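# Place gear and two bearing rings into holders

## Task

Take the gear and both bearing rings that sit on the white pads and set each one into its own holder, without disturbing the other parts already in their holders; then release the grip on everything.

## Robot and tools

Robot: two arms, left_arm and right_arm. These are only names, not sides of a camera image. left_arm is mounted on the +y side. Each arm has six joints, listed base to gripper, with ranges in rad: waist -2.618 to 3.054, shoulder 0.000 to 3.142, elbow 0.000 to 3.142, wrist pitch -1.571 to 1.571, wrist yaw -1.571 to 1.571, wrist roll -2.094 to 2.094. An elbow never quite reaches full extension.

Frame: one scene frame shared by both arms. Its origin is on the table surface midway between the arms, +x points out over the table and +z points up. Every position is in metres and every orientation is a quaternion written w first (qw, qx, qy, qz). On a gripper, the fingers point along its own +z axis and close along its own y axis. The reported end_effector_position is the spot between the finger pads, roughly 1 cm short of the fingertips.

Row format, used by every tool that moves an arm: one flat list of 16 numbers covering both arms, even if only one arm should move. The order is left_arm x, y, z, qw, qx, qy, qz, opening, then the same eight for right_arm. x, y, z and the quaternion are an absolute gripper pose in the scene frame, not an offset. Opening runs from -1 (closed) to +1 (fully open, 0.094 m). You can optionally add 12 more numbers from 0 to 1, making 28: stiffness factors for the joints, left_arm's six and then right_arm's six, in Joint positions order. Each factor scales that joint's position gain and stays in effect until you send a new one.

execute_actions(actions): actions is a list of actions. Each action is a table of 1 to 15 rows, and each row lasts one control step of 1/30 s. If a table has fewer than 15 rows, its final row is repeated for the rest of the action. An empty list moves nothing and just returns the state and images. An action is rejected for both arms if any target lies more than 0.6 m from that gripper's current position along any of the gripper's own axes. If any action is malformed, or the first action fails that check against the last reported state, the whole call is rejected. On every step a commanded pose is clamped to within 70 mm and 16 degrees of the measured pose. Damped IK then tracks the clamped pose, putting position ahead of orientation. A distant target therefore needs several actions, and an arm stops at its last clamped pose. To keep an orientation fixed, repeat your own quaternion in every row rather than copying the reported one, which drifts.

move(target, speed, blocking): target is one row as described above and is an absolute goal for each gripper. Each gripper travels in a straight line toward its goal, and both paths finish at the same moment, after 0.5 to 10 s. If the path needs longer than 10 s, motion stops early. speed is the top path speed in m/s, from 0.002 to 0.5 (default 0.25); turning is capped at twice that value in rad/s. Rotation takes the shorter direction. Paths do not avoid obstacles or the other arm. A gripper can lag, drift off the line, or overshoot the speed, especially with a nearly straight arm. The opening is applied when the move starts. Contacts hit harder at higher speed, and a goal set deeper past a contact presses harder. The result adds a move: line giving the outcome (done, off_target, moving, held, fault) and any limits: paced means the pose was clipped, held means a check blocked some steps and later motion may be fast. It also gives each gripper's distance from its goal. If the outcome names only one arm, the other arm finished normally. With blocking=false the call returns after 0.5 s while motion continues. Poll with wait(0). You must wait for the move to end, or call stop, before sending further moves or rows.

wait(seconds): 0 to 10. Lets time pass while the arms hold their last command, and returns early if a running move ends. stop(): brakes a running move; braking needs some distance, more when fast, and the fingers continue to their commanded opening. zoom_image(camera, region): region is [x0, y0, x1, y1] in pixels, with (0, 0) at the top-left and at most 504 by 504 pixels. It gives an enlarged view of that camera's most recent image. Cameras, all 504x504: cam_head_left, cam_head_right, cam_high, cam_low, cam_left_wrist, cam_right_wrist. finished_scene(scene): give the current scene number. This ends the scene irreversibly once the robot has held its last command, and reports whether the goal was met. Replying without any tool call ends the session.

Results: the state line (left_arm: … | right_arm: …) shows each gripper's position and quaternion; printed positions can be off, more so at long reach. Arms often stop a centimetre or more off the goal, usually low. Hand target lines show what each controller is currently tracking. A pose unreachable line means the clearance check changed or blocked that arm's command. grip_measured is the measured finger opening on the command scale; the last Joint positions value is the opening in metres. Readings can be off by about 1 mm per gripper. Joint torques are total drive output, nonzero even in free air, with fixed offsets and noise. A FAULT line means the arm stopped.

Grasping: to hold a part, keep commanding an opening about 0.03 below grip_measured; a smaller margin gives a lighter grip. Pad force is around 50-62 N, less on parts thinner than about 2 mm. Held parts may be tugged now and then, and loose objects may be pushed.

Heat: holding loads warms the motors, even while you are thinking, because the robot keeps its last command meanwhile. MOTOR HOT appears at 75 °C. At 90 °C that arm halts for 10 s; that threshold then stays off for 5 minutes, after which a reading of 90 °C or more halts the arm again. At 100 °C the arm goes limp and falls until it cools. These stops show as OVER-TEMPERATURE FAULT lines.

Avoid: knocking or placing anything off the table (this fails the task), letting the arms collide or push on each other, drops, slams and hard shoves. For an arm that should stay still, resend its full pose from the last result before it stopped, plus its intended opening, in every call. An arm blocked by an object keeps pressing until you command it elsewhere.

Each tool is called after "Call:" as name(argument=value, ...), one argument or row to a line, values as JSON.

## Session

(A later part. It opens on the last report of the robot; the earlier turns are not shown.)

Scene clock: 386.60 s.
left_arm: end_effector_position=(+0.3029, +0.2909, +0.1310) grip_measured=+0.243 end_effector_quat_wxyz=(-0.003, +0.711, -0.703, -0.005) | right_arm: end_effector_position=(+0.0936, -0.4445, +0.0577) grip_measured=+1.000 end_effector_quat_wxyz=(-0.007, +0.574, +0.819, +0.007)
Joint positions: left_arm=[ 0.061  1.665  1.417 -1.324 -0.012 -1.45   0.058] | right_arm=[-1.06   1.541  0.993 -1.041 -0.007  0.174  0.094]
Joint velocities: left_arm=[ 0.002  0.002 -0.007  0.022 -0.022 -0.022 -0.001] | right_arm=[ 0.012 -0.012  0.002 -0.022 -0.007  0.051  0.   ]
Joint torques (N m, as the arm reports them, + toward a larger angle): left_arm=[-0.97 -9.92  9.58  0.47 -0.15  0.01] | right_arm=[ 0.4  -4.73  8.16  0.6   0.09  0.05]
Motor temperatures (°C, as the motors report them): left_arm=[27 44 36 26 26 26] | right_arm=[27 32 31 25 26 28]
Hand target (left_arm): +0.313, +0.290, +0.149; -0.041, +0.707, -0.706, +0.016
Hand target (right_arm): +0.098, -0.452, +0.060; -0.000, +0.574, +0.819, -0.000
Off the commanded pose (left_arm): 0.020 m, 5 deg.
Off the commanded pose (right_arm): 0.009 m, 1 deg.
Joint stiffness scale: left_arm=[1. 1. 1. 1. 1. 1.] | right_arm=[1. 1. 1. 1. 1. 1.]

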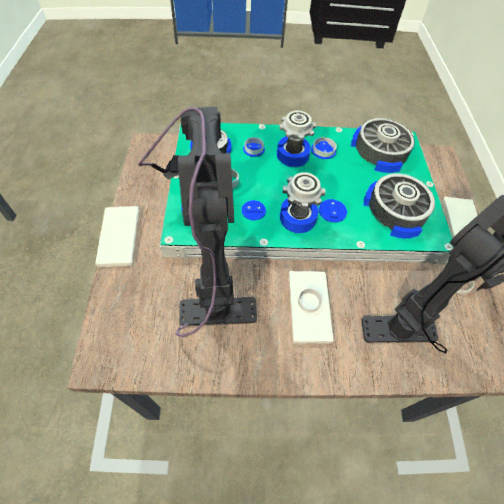

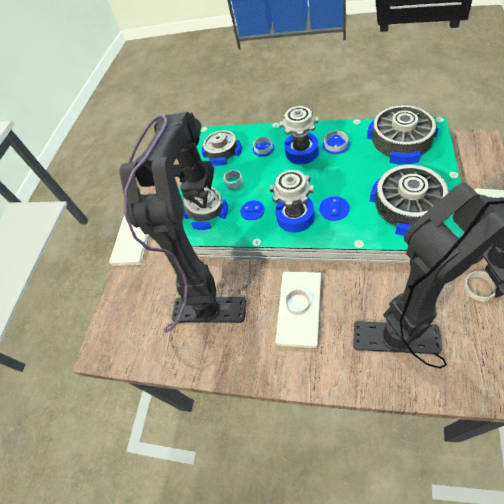

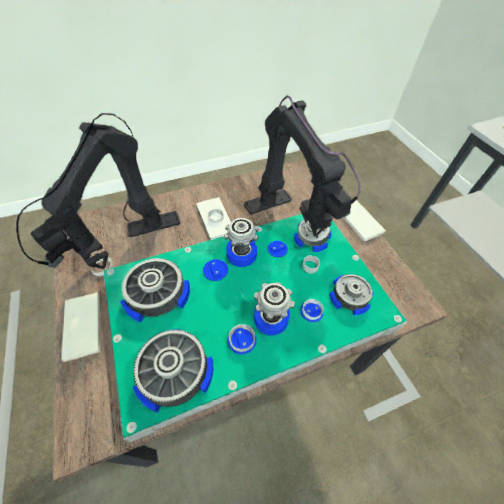

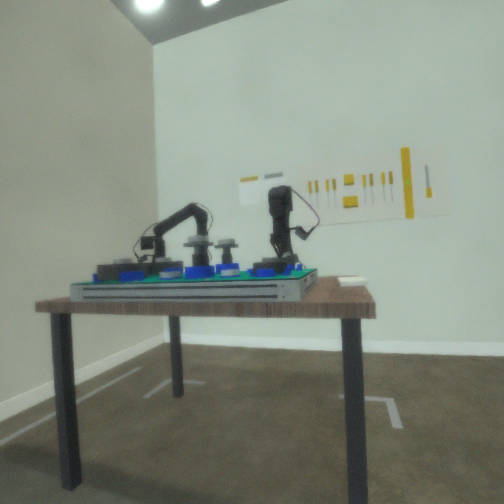

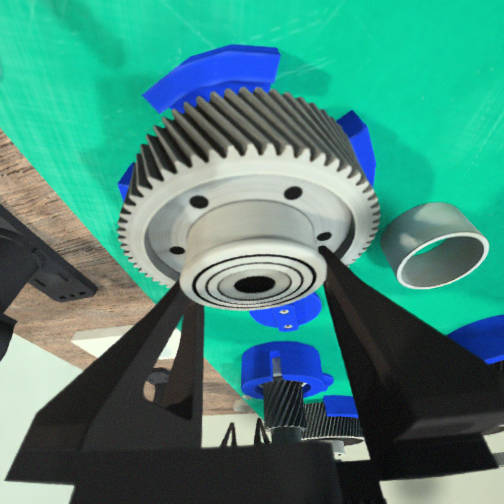

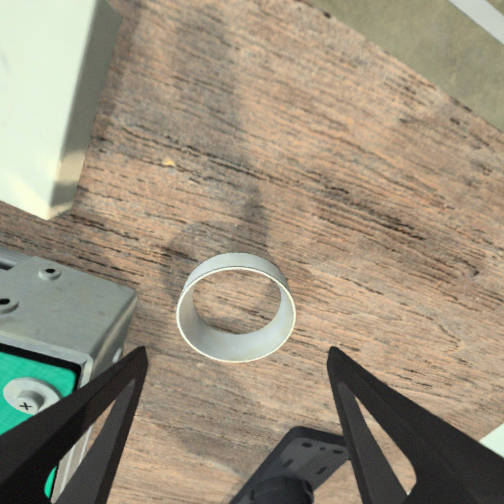

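Call:
execute_actions(
  actions=[
    [[0.313,0.291,0.143,-0.041,0.707,-0.707,0.016,0.12, 0.098,-0.452,0.050,0,0.574,0.819,0,1.0]],
    [[0.313,0.291,0.138,-0.041,0.707,-0.707,0.016,0.12, 0.098,-0.452,0.042,0,0.574,0.819,0,1.0]],
  ],
)

Scene clock: 397.03 s.
left_arm: end_effector_position=(+0.3023, +0.2911, +0.1297) grip_measured=+0.243 end_effector_quat_wxyz=(-0.008, +0.711, -0.703, -0.002) | right_arm: end_effector_position=(+0.0986, -0.4531, +0.0486) grip_measured=+1.000 end_effector_quat_wxyz=(+0.005, +0.574, +0.819, +0.001)
Joint positions: left_arm=[ 0.061  1.652  1.398 -1.306 -0.014 -1.45   0.058] | right_arm=[-1.06   1.566  0.98  -0.976 -0.007  0.174  0.094]
Joint velocities: left_arm=[-0.007  0.007 -0.022 -0.022  0.037  0.022  0.001] | right_arm=[-0.002  0.007  0.007  0.022 -0.095 -0.022  0.   ]
Joint torques (N m, as the arm reports them, + toward a larger angle): left_arm=[-0.61 -8.97  7.73  0.67 -0.16  0.04] | right_arm=[ 0.41 -5.01  5.26  0.73  0.09  0.05]
Motor temperatures (°C, as the motors report them): left_arm=[27 44 36 26 26 26] | right_arm=[27 32 31 25 26 28]
Hand target (left_arm): +0.313, +0.291, +0.139; -0.040, +0.707, -0.706, +0.016
Hand target (right_arm): +0.098, -0.452, +0.042; -0.000, +0.574, +0.819, +0.000
Off the commanded pose (left_arm): 0.014 m, 4 deg.
Off the commanded pose (right_arm): 0.007 m, 1 deg.
Joint stiffness scale: left_arm=[1. 1. 1. 1. 1. 1.] | right_arm=[1. 1. 1. 1. 1. 1.]

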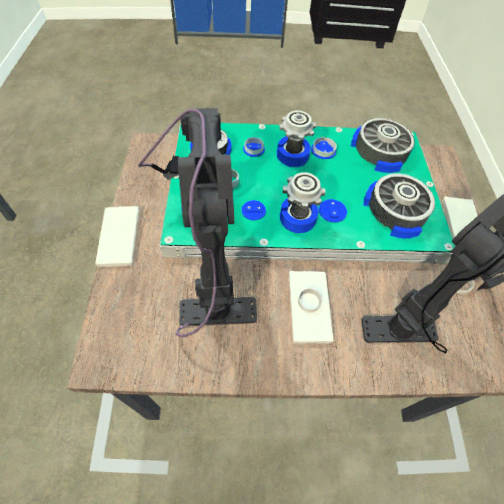

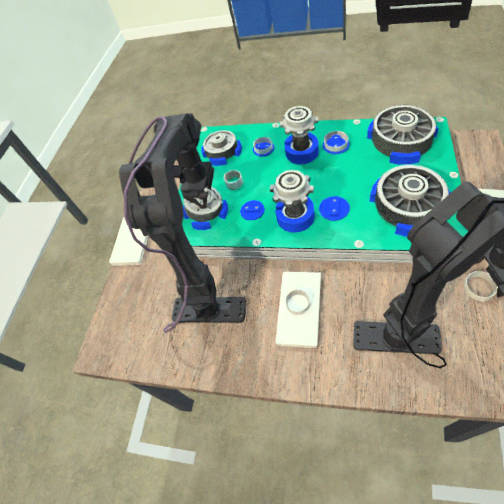

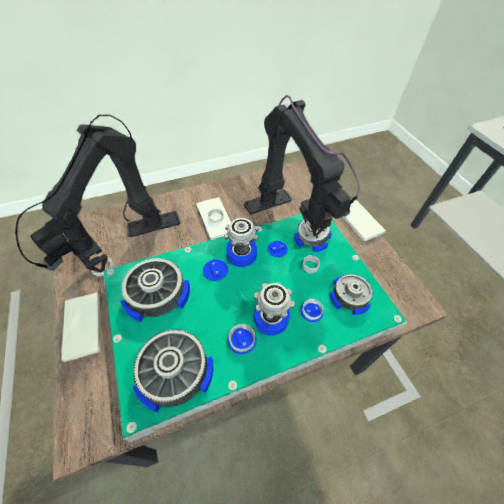

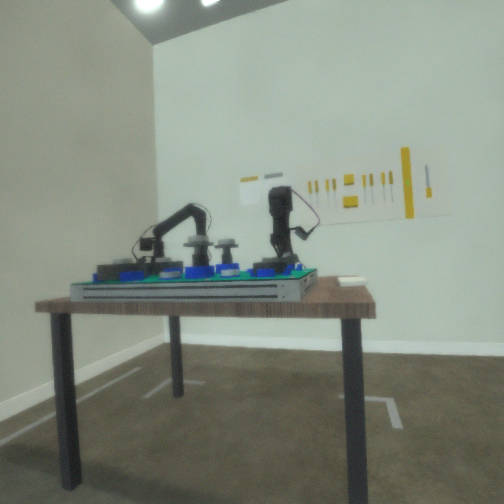

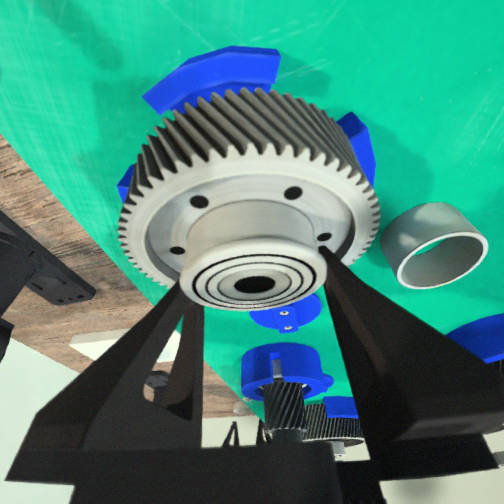

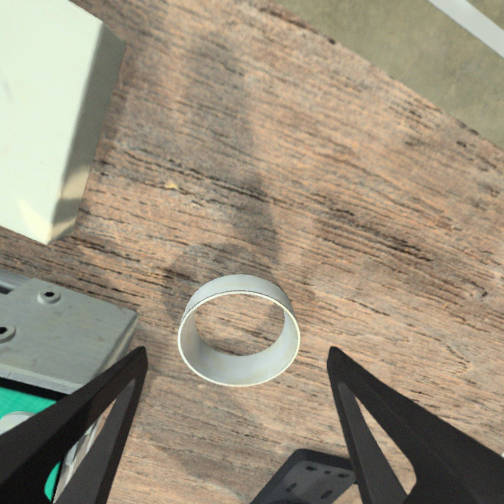

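Call:
execute_actions(
  actions=[
    [[0.316,0.291,0.148,-0.041,0.707,-0.707,0.016,0.12, 0.098,-0.452,0.042,0,0.574,0.819,0,1.0]],
    [[0.319,0.291,0.150,-0.041,0.707,-0.707,0.016,0.12, 0.098,-0.452,0.042,0,0.574,0.819,0,1.0]],
  ],
)

Scene clock: 406.43 s.
left_arm: end_effector_position=(+0.3028, +0.2912, +0.1312) grip_measured=+0.243 end_effector_quat_wxyz=(-0.007, +0.711, -0.703, -0.004) | right_arm: end_effector_position=(+0.0988, -0.4535, +0.0486) grip_measured=+1.000 end_effector_quat_wxyz=(+0.006, +0.574, +0.819, +0.001)
Joint positions: left_arm=[ 0.061  1.658  1.41  -1.317 -0.014 -1.451  0.058] | right_arm=[-1.06   1.566  0.98  -0.975 -0.007  0.174  0.094]
Joint velocities: left_arm=[ 0.002 -0.002 -0.002  0.066 -0.022  0.051 -0.001] | right_arm=[ 0.002 -0.012 -0.007  0.007 -0.022 -0.081  0.   ]
Joint torques (N m, as the arm reports them, + toward a larger angle): left_arm=[-0.93 -7.85 13.11  0.33 -0.11  0.04] | right_arm=[ 0.41 -5.02  5.3   0.71  0.09  0.04]
Motor temperatures (°C, as the motors report them): left_arm=[27 44 36 26 26 26] | right_arm=[27 32 31 26 26 28]
Hand target (left_arm): +0.318, +0.291, +0.150; -0.041, +0.707, -0.706, +0.017
Hand target (right_arm): +0.098, -0.452, +0.042; -0.000, +0.574, +0.819, +0.000
Off the commanded pose (left_arm): 0.025 m, 5 deg.
Off the commanded pose (right_arm): 0.007 m, 1 deg.
Joint stiffness scale: left_arm=[1. 1. 1. 1. 1. 1.] | right_arm=[1. 1. 1. 1. 1. 1.]

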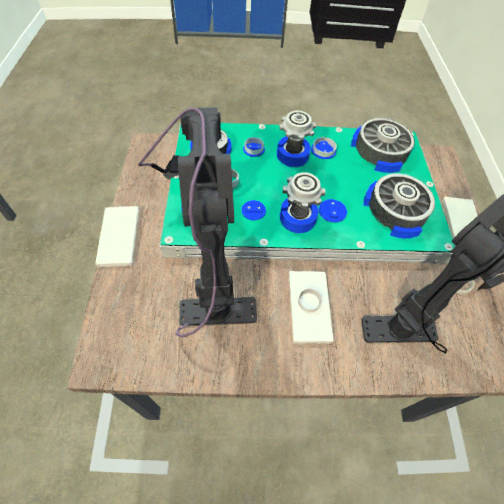

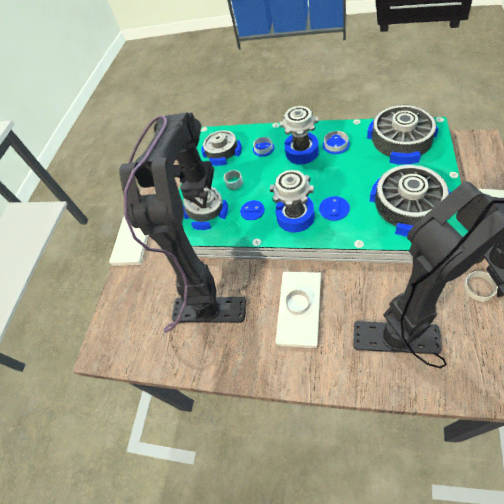

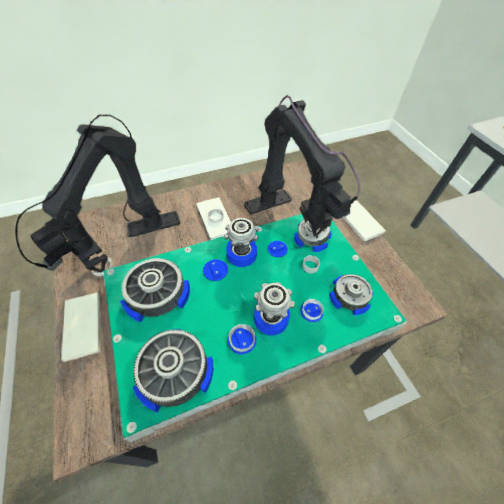

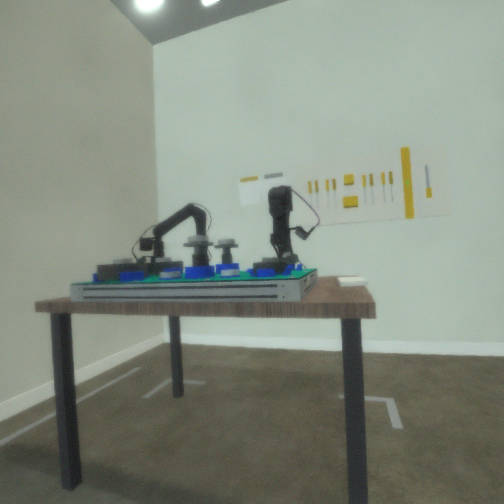

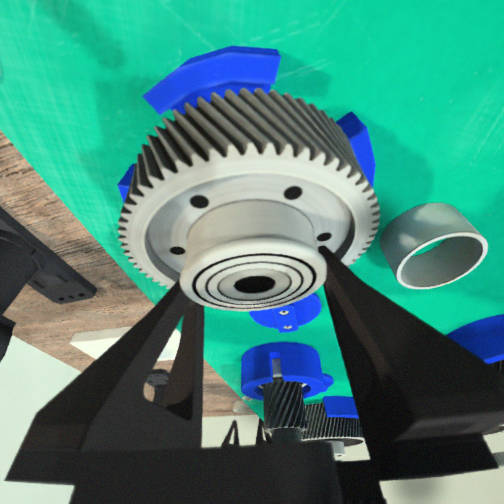

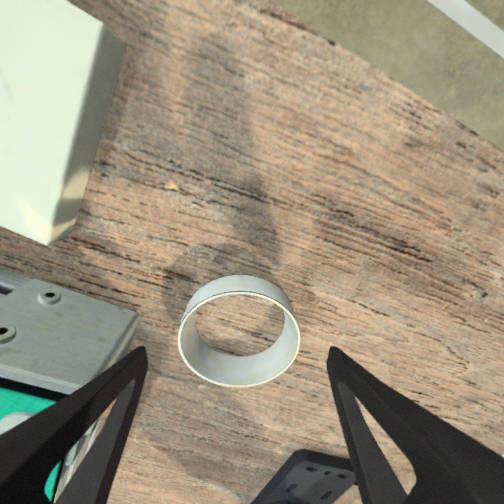

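Call:
execute_actions(
  actions=[
    [[0.312,0.291,0.150,-0.041,0.707,-0.707,0.016,0.12, 0.098,-0.452,0.042,0,0.574,0.819,0,1.0]],
    [[0.307,0.291,0.148,-0.041,0.707,-0.707,0.016,0.12, 0.098,-0.452,0.042,0,0.574,0.819,0,1.0]],
    [[0.306,0.291,0.143,-0.041,0.707,-0.707,0.016,0.12, 0.098,-0.452,0.042,0,0.574,0.819,0,1.0]],
  ],
)

Scene clock: 412.13 s.
left_arm: end_effector_position=(+0.3018, +0.2913, +0.1298) grip_measured=+0.243 end_effector_quat_wxyz=(-0.014, +0.711, -0.703, +0.001) | right_arm: end_effector_position=(+0.0988, -0.4535, +0.0486) grip_measured=+1.000 end_effector_quat_wxyz=(+0.006, +0.574, +0.819, +0.001)
Joint positions: left_arm=[ 0.061  1.638  1.383 -1.292 -0.016 -1.451  0.058] | right_arm=[-1.06   1.566  0.98  -0.975 -0.007  0.174  0.094]
Joint velocities: left_arm=[ 0.017 -0.012 -0.012  0.037 -0.037  0.051 -0.001] | right_arm=[ 0.002 -0.007  0.002 -0.037  0.007 -0.007  0.   ]
Joint torques (N m, as the arm reports them, + toward a larger angle): left_arm=[-0.46 -9.67  8.28  0.41 -0.14  0.1 ] | right_arm=[ 0.42 -5.03  5.3   0.72  0.09  0.05]
Motor temperatures (°C, as the motors report them): left_arm=[27 43 37 26 26 26] | right_arm=[27 32 31 26 26 28]
Hand target (left_arm): +0.306, +0.291, +0.143; -0.041, +0.707, -0.706, +0.016
Hand target (right_arm): +0.098, -0.452, +0.042; -0.000, +0.574, +0.819, +0.000
Off the commanded pose (left_arm): 0.014 m, 4 deg.
Off the commanded pose (right_arm): 0.007 m, 1 deg.
Joint stiffness scale: left_arm=[1. 1. 1. 1. 1. 1.] | right_arm=[1. 1. 1. 1. 1. 1.]

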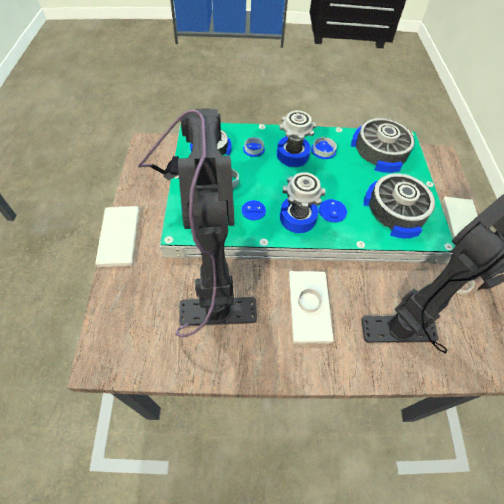

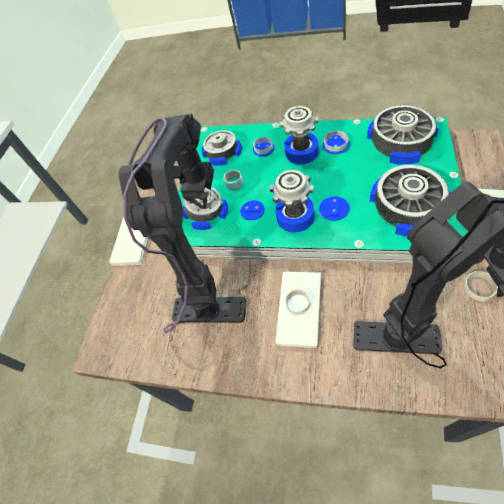

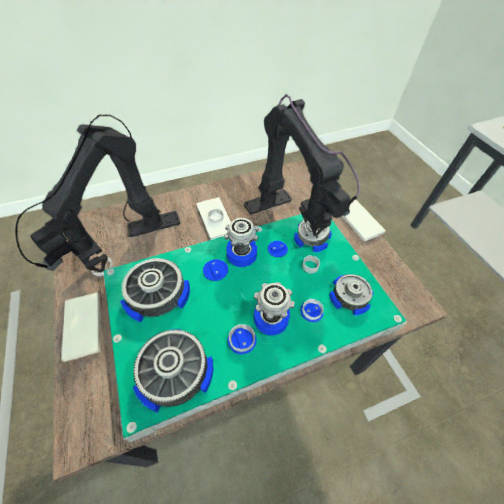

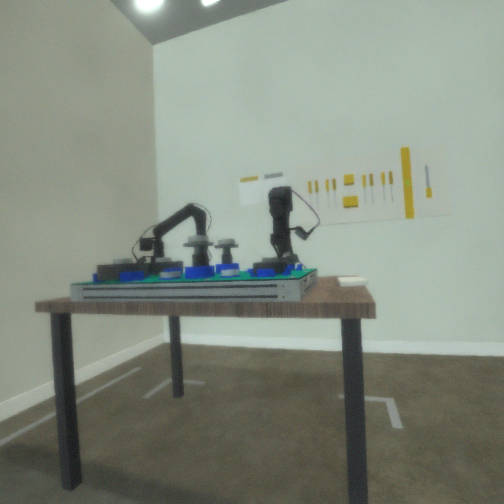

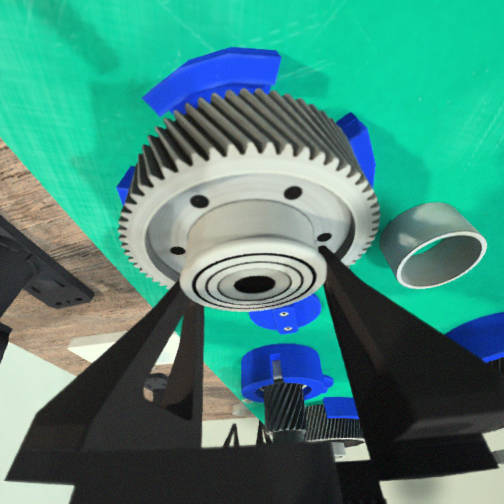

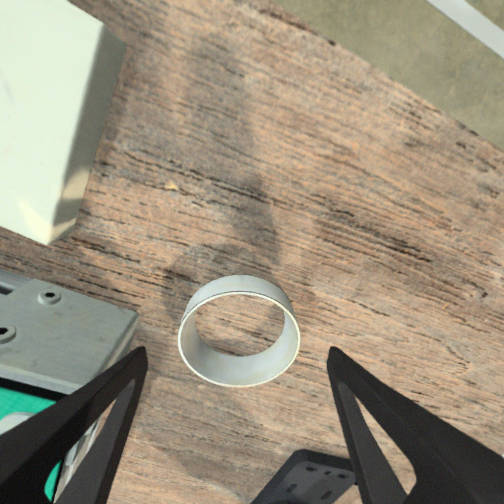

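Call:
execute_actions(
  actions=[
    [[0.309,0.292,0.155,-0.041,0.707,-0.707,0.016,0.12, 0.098,-0.452,0.042,0,0.574,0.819,0,1.0]],
    [[0.310,0.293,0.168,-0.041,0.707,-0.707,0.016,0.12, 0.098,-0.452,0.042,0,0.574,0.819,0,1.0]],
    [[0.310,0.294,0.174,-0.025,0.708,-0.706,0.034,0.12, 0.098,-0.452,0.042,0,0.574,0.819,0,1.0]],
    [[0.310,0.294,0.174,-0.004,0.708,-0.705,0.053,0.12, 0.098,-0.452,0.042,0,0.574,0.819,0,1.0]],
  ],
)

Scene clock: 428.17 s.
left_arm: end_effector_position=(+0.3016, +0.2921, +0.1408) grip_measured=+0.243 end_effector_quat_wxyz=(+0.030, +0.709, -0.704, +0.023) | right_arm: end_effector_position=(+0.0988, -0.4535, +0.0486) grip_measured=+1.000 end_effector_quat_wxyz=(+0.006, +0.574, +0.819, +0.001)
Joint positions: left_arm=[ 0.116  1.681  1.472 -1.384  0.071 -1.391  0.058] | right_arm=[-1.06   1.566  0.98  -0.975 -0.007  0.174  0.094]
Joint velocities: left_arm=[-0.007  0.017  0.007  0.007  0.066 -0.022  0.001] | right_arm=[-0.007 -0.007 -0.002  0.007  0.022 -0.066  0.   ]
Joint torques (N m, as the arm reports them, + toward a larger angle): left_arm=[  0.61 -10.49  14.79  -0.09   0.12   0.13] | right_arm=[ 0.42 -5.03  5.3   0.71  0.09  0.05]
Motor temperatures (°C, as the motors report them): left_arm=[27 44 37 26 26 26] | right_arm=[27 32 30 26 26 28]
Hand target (left_arm): +0.308, +0.294, +0.173; -0.005, +0.708, -0.704, +0.053
Hand target (right_arm): +0.098, -0.452, +0.042; -0.000, +0.574, +0.819, +0.000
Off the commanded pose (left_arm): 0.034 m, 5 deg.
Off the commanded pose (right_arm): 0.007 m, 1 deg.
Joint stiffness scale: left_arm=[1. 1. 1. 1. 1. 1.] | right_arm=[1. 1. 1. 1. 1. 1.]

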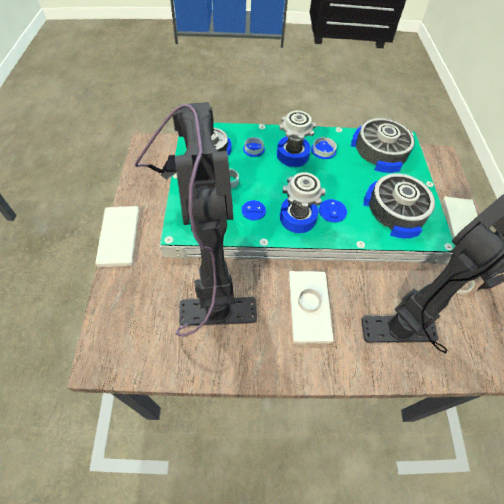

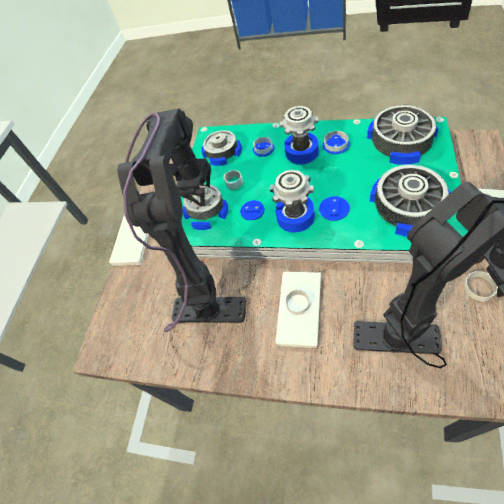

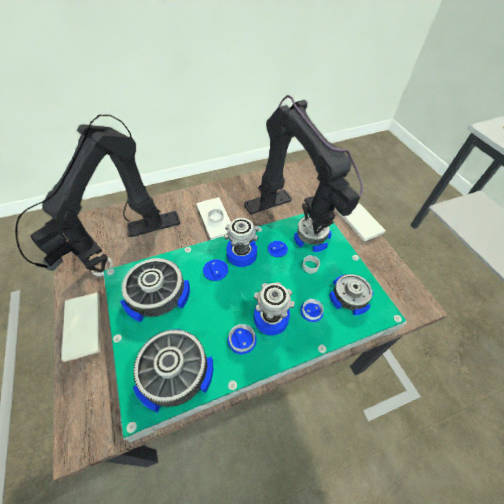

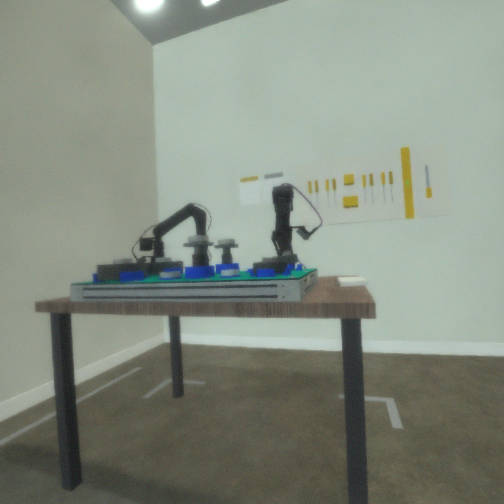

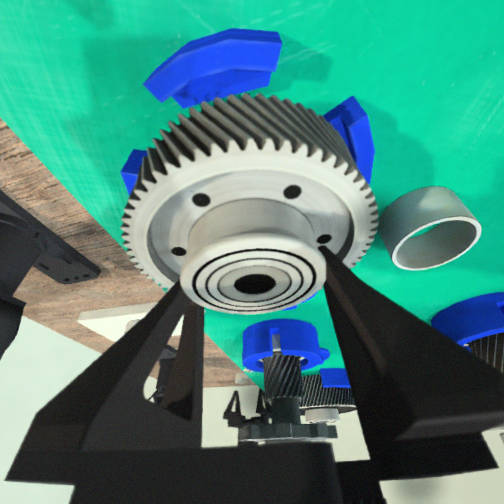

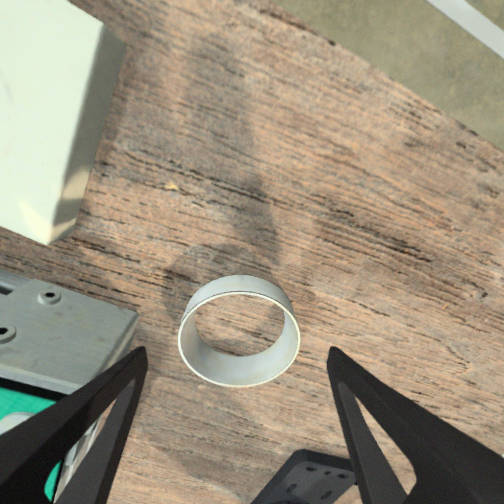

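Call:
execute_actions(
  actions=[
    [[0.310,0.294,0.174,-0.025,0.708,-0.706,0.034,0.12, 0.098,-0.452,0.042,0,0.574,0.819,0,1.0]],
    [[0.310,0.294,0.174,-0.045,0.707,-0.707,0.014,0.12, 0.098,-0.452,0.042,0,0.574,0.819,0,1.0]],
    [[0.310,0.294,0.174,-0.045,0.707,-0.707,0.014,0.12, 0.098,-0.452,0.042,0,0.574,0.819,0,1.0]],
  ],
)

Scene clock: 434.17 s.
left_arm: end_effector_position=(+0.3025, +0.2914, +0.1404) grip_measured=+0.243 end_effector_quat_wxyz=(+0.006, +0.709, -0.706, -0.007) | right_arm: end_effector_position=(+0.0988, -0.4535, +0.0486) grip_measured=+1.000 end_effector_quat_wxyz=(+0.006, +0.574, +0.819, +0.001)
Joint positions: left_arm=[ 0.068  1.681  1.472 -1.38  -0.004 -1.436  0.058] | right_arm=[-1.06   1.566  0.98  -0.975 -0.007  0.174  0.094]
Joint velocities: left_arm=[-0.012 -0.002 -0.022  0.022  0.022  0.007  0.   ] | right_arm=[-0.007  0.002 -0.007  0.022 -0.007 -0.051  0.   ]
Joint torques (N m, as the arm reports them, + toward a larger angle): left_arm=[ -0.58 -11.88  13.07   0.1   -0.34  -0.08] | right_arm=[ 0.42 -5.02  5.3   0.71  0.09  0.04]
Motor temperatures (°C, as the motors report them): left_arm=[27 45 38 26 26 26] | right_arm=[27 32 30 26 26 28]
Hand target (left_arm): +0.308, +0.294, +0.173; -0.045, +0.707, -0.705, +0.015
Hand target (right_arm): +0.098, -0.452, +0.042; -0.000, +0.574, +0.819, +0.000
Off the commanded pose (left_arm): 0.035 m, 6 deg.
Off the commanded pose (right_arm): 0.007 m, 1 deg.
Joint stiffness scale: left_arm=[1. 1. 1. 1. 1. 1.] | right_arm=[1. 1. 1. 1. 1. 1.]

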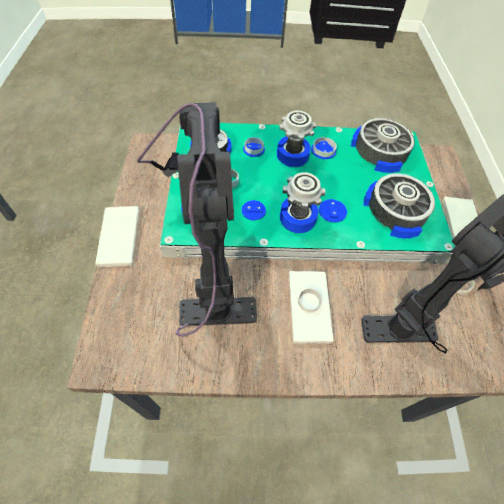

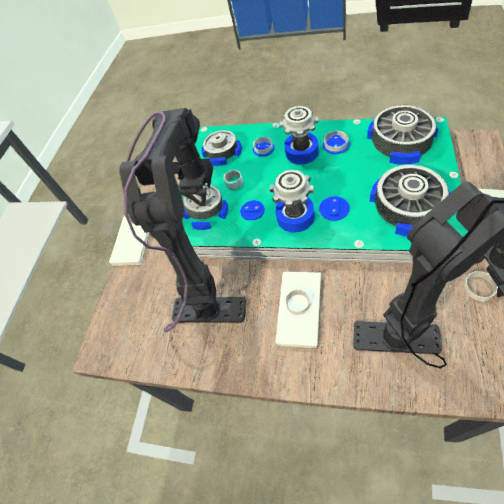

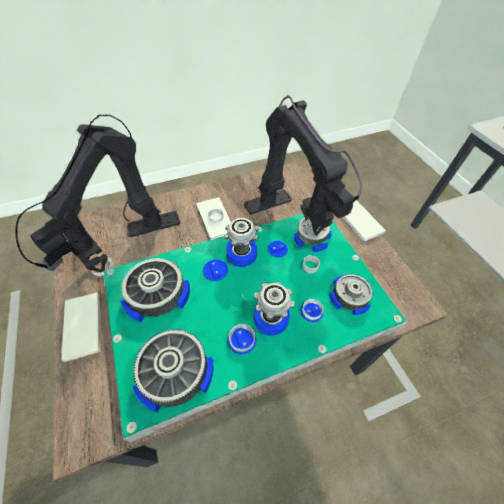

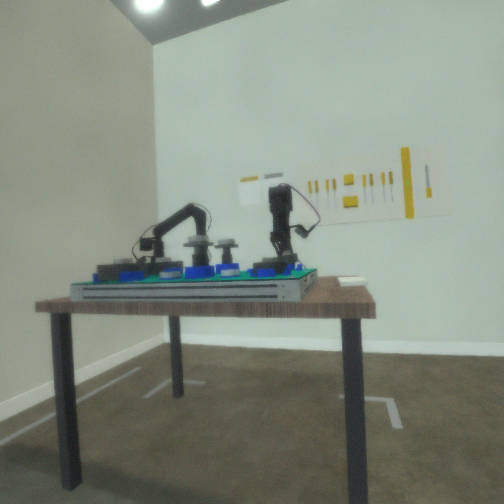

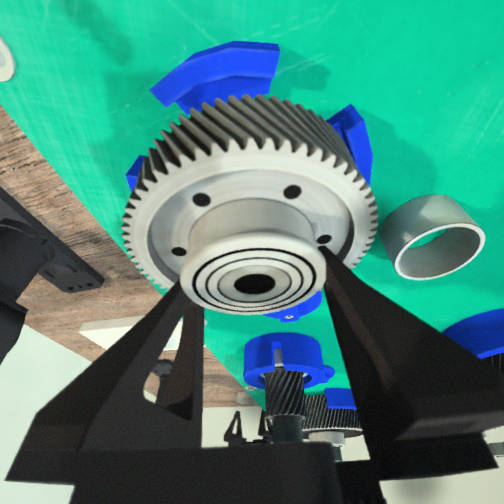

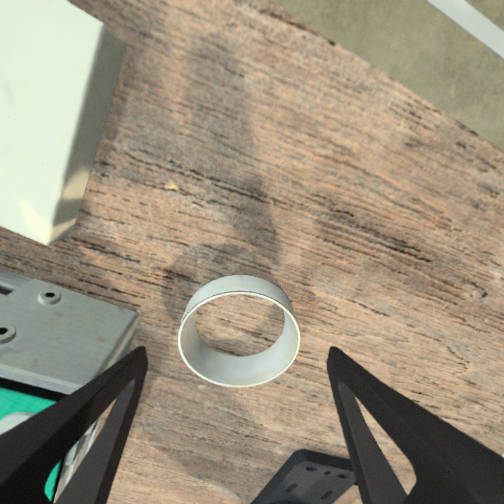

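Call:
zoom_image(
  camera="cam_left_wrist",
  region=[100, 20, 400, 320],
)

Call:
zoom_image(
  camera="cam_head_right",
  region=[170, 170, 250, 250],
)

Call:
zoom_image(
  camera="cam_high",
  region=[285, 205, 345, 265],
)

Call:
zoom_image(
  camera="cam_low",
  region=[230, 230, 330, 300],
)

Region (100, 20, 400, 320) of cam_left_wrist's 504x504 image, scaled by 1.680, with more detail than that image has.

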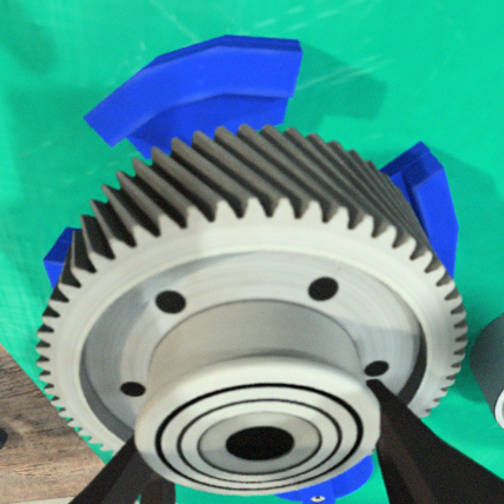

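Region (170, 170, 250, 250) of cam_head_right's 504x504 image, scaled by 6.300, with more detail than that image has.

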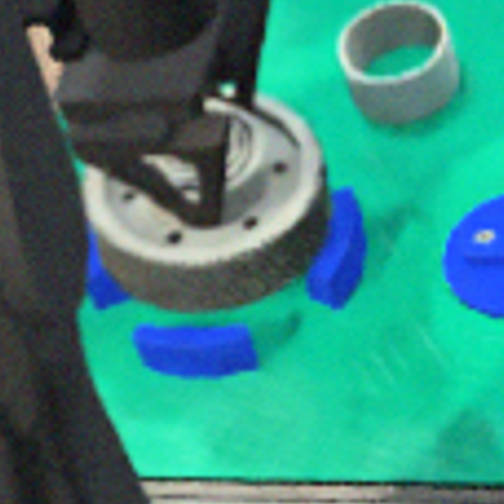

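Region (285, 205, 345, 265) of cam_high's 504x504 image, scaled by 8.400, with more detail than that image has.

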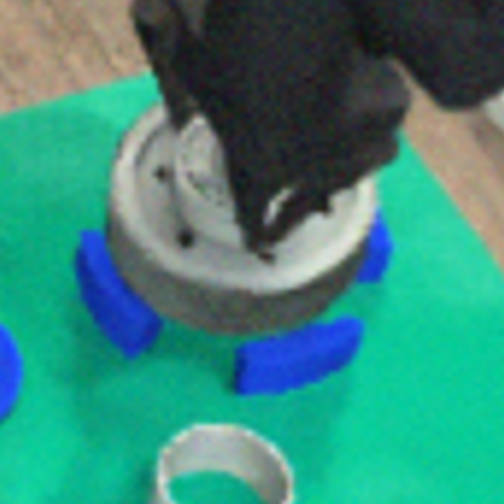

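Region (230, 230, 330, 300) of cam_low's 504x504 image, scaled by 5.040, with more detail than that image has; it fills the top 353 rows of this view, and the rest is white.

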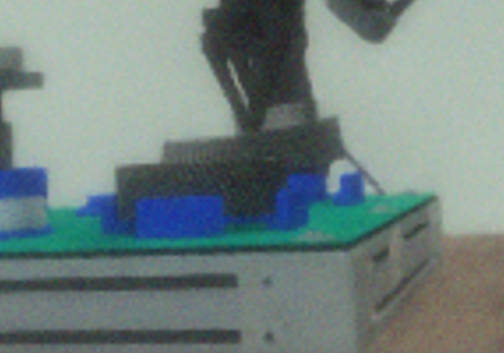

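Call:
execute_actions(
  actions=[
    [[0.310,0.296,0.176,-0.022,0.708,-0.706,0.037,0.12, 0.098,-0.452,0.042,0,0.574,0.819,0,1.0]],
    [[0.310,0.299,0.177,0.0,0.708,-0.704,0.059,0.12, 0.098,-0.452,0.042,0,0.574,0.819,0,1.0]],
    [[0.310,0.302,0.177,0.023,0.708,-0.702,0.082,0.12, 0.098,-0.452,0.042,0,0.574,0.819,0,1.0]],
    [[0.310,0.302,0.177,0.023,0.708,-0.702,0.082,0.12, 0.098,-0.452,0.042,0,0.574,0.819,0,1.0]],
  ],
)

Call:
zoom_image(
  camera="cam_low",
  region=[230, 230, 330, 300],
)

Scene clock: 466.33 s.
left_arm: end_effector_position=(+0.3028, +0.3044, +0.1430) grip_measured=+0.243 end_effector_quat_wxyz=(+0.050, +0.711, -0.700, +0.047) | right_arm: end_effector_position=(+0.0989, -0.4535, +0.0486) grip_measured=+1.000 end_effector_quat_wxyz=(+0.006, +0.574, +0.819, +0.001)
Joint positions: left_arm=[ 0.192  1.707  1.504 -1.408  0.132 -1.321  0.058] | right_arm=[-1.06   1.566  0.98  -0.974 -0.007  0.174  0.094]
Joint velocities: left_arm=[ 0.007  0.007  0.012 -0.051 -0.022 -0.066 -0.   ] | right_arm=[-0.002 -0.002  0.007 -0.051 -0.037 -0.007  0.   ]
Joint torques (N m, as the arm reports them, + toward a larger angle): left_arm=[  0.48 -10.78  14.79  -0.16   0.45   0.12] | right_arm=[ 0.43 -5.03  5.31  0.71  0.09  0.05]
Motor temperatures (°C, as the motors report them): left_arm=[27 48 40 26 26 26] | right_arm=[27 32 30 26 26 28]
Hand target (left_arm): +0.308, +0.302, +0.176; +0.022, +0.708, -0.702, +0.082
Hand target (right_arm): +0.098, -0.452, +0.042; +0.000, +0.574, +0.819, +0.000
Off the commanded pose (left_arm): 0.035 m, 5 deg.
Off the commanded pose (right_arm): 0.007 m, 1 deg.
Joint stiffness scale: left_arm=[1. 1. 1. 1. 1. 1.] | right_arm=[1. 1. 1. 1. 1. 1.]

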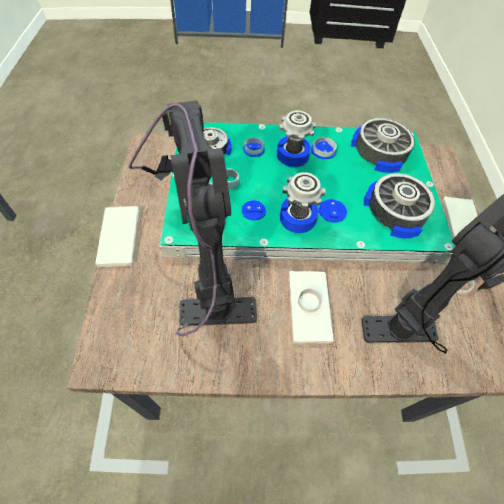

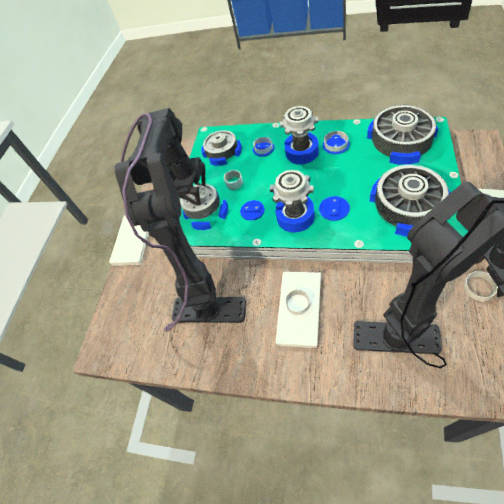

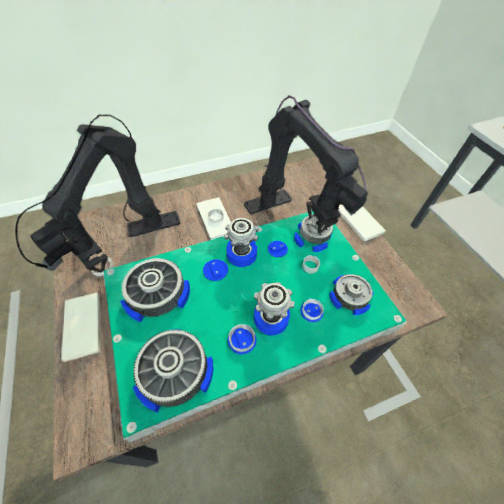

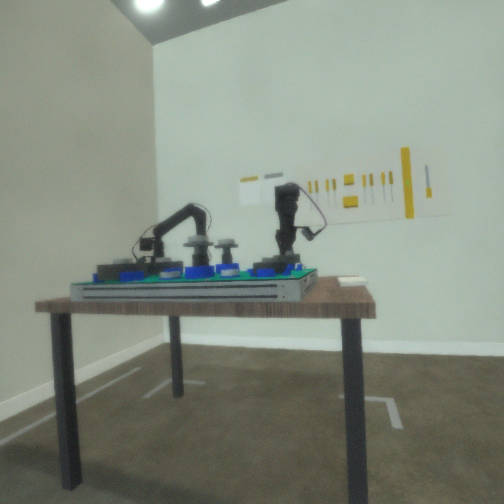

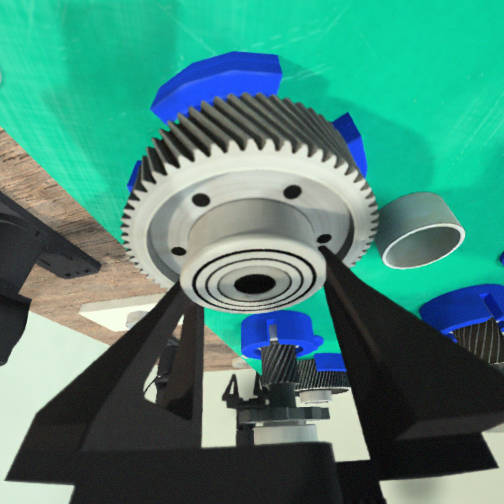

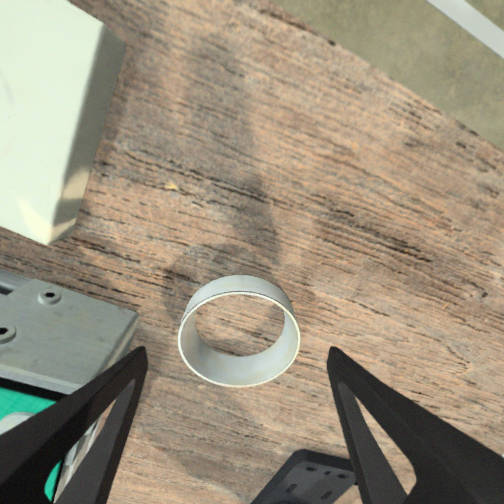

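Region (230, 230, 330, 300) of cam_low's 504x504 image, scaled by 5.040, with more detail than that image has; it fills the top 353 rows of this view, and the rest is white.

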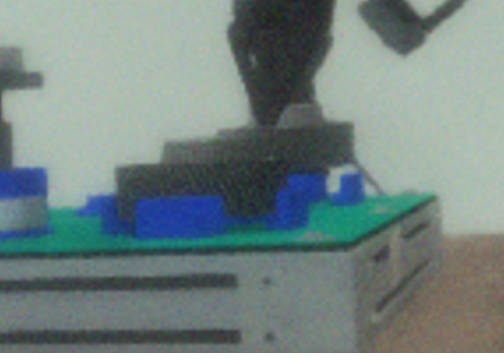

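Call:
zoom_image(
  camera="cam_left_wrist",
  region=[100, 20, 400, 320],
)

Call:
zoom_image(
  camera="cam_head_right",
  region=[160, 120, 280, 240],
)

Call:
zoom_image(
  camera="cam_high",
  region=[270, 190, 390, 310],
)

Region (100, 20, 400, 320) of cam_left_wrist's 504x504 image, scaled by 1.680, with more detail than that image has.

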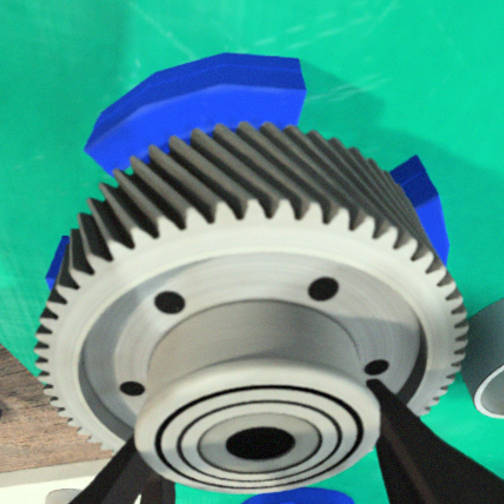

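Region (160, 120, 280, 240) of cam_head_right's 504x504 image, scaled by 4.200, with more detail than that image has.

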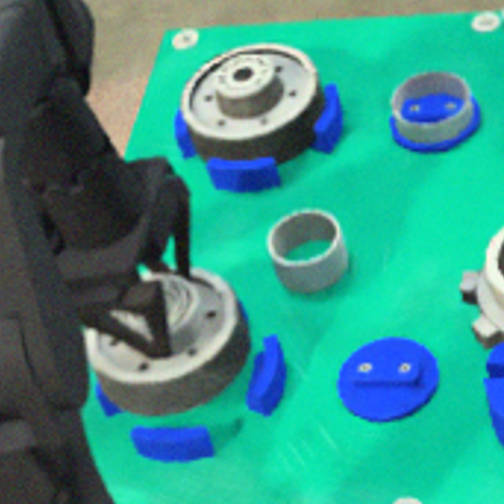

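Region (270, 190, 390, 310) of cam_high's 504x504 image, scaled by 4.200, with more detail than that image has.

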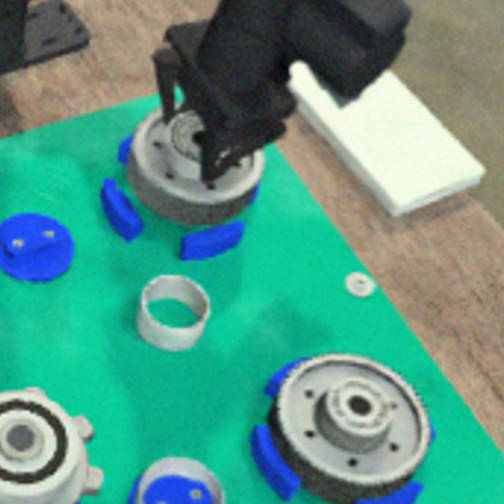

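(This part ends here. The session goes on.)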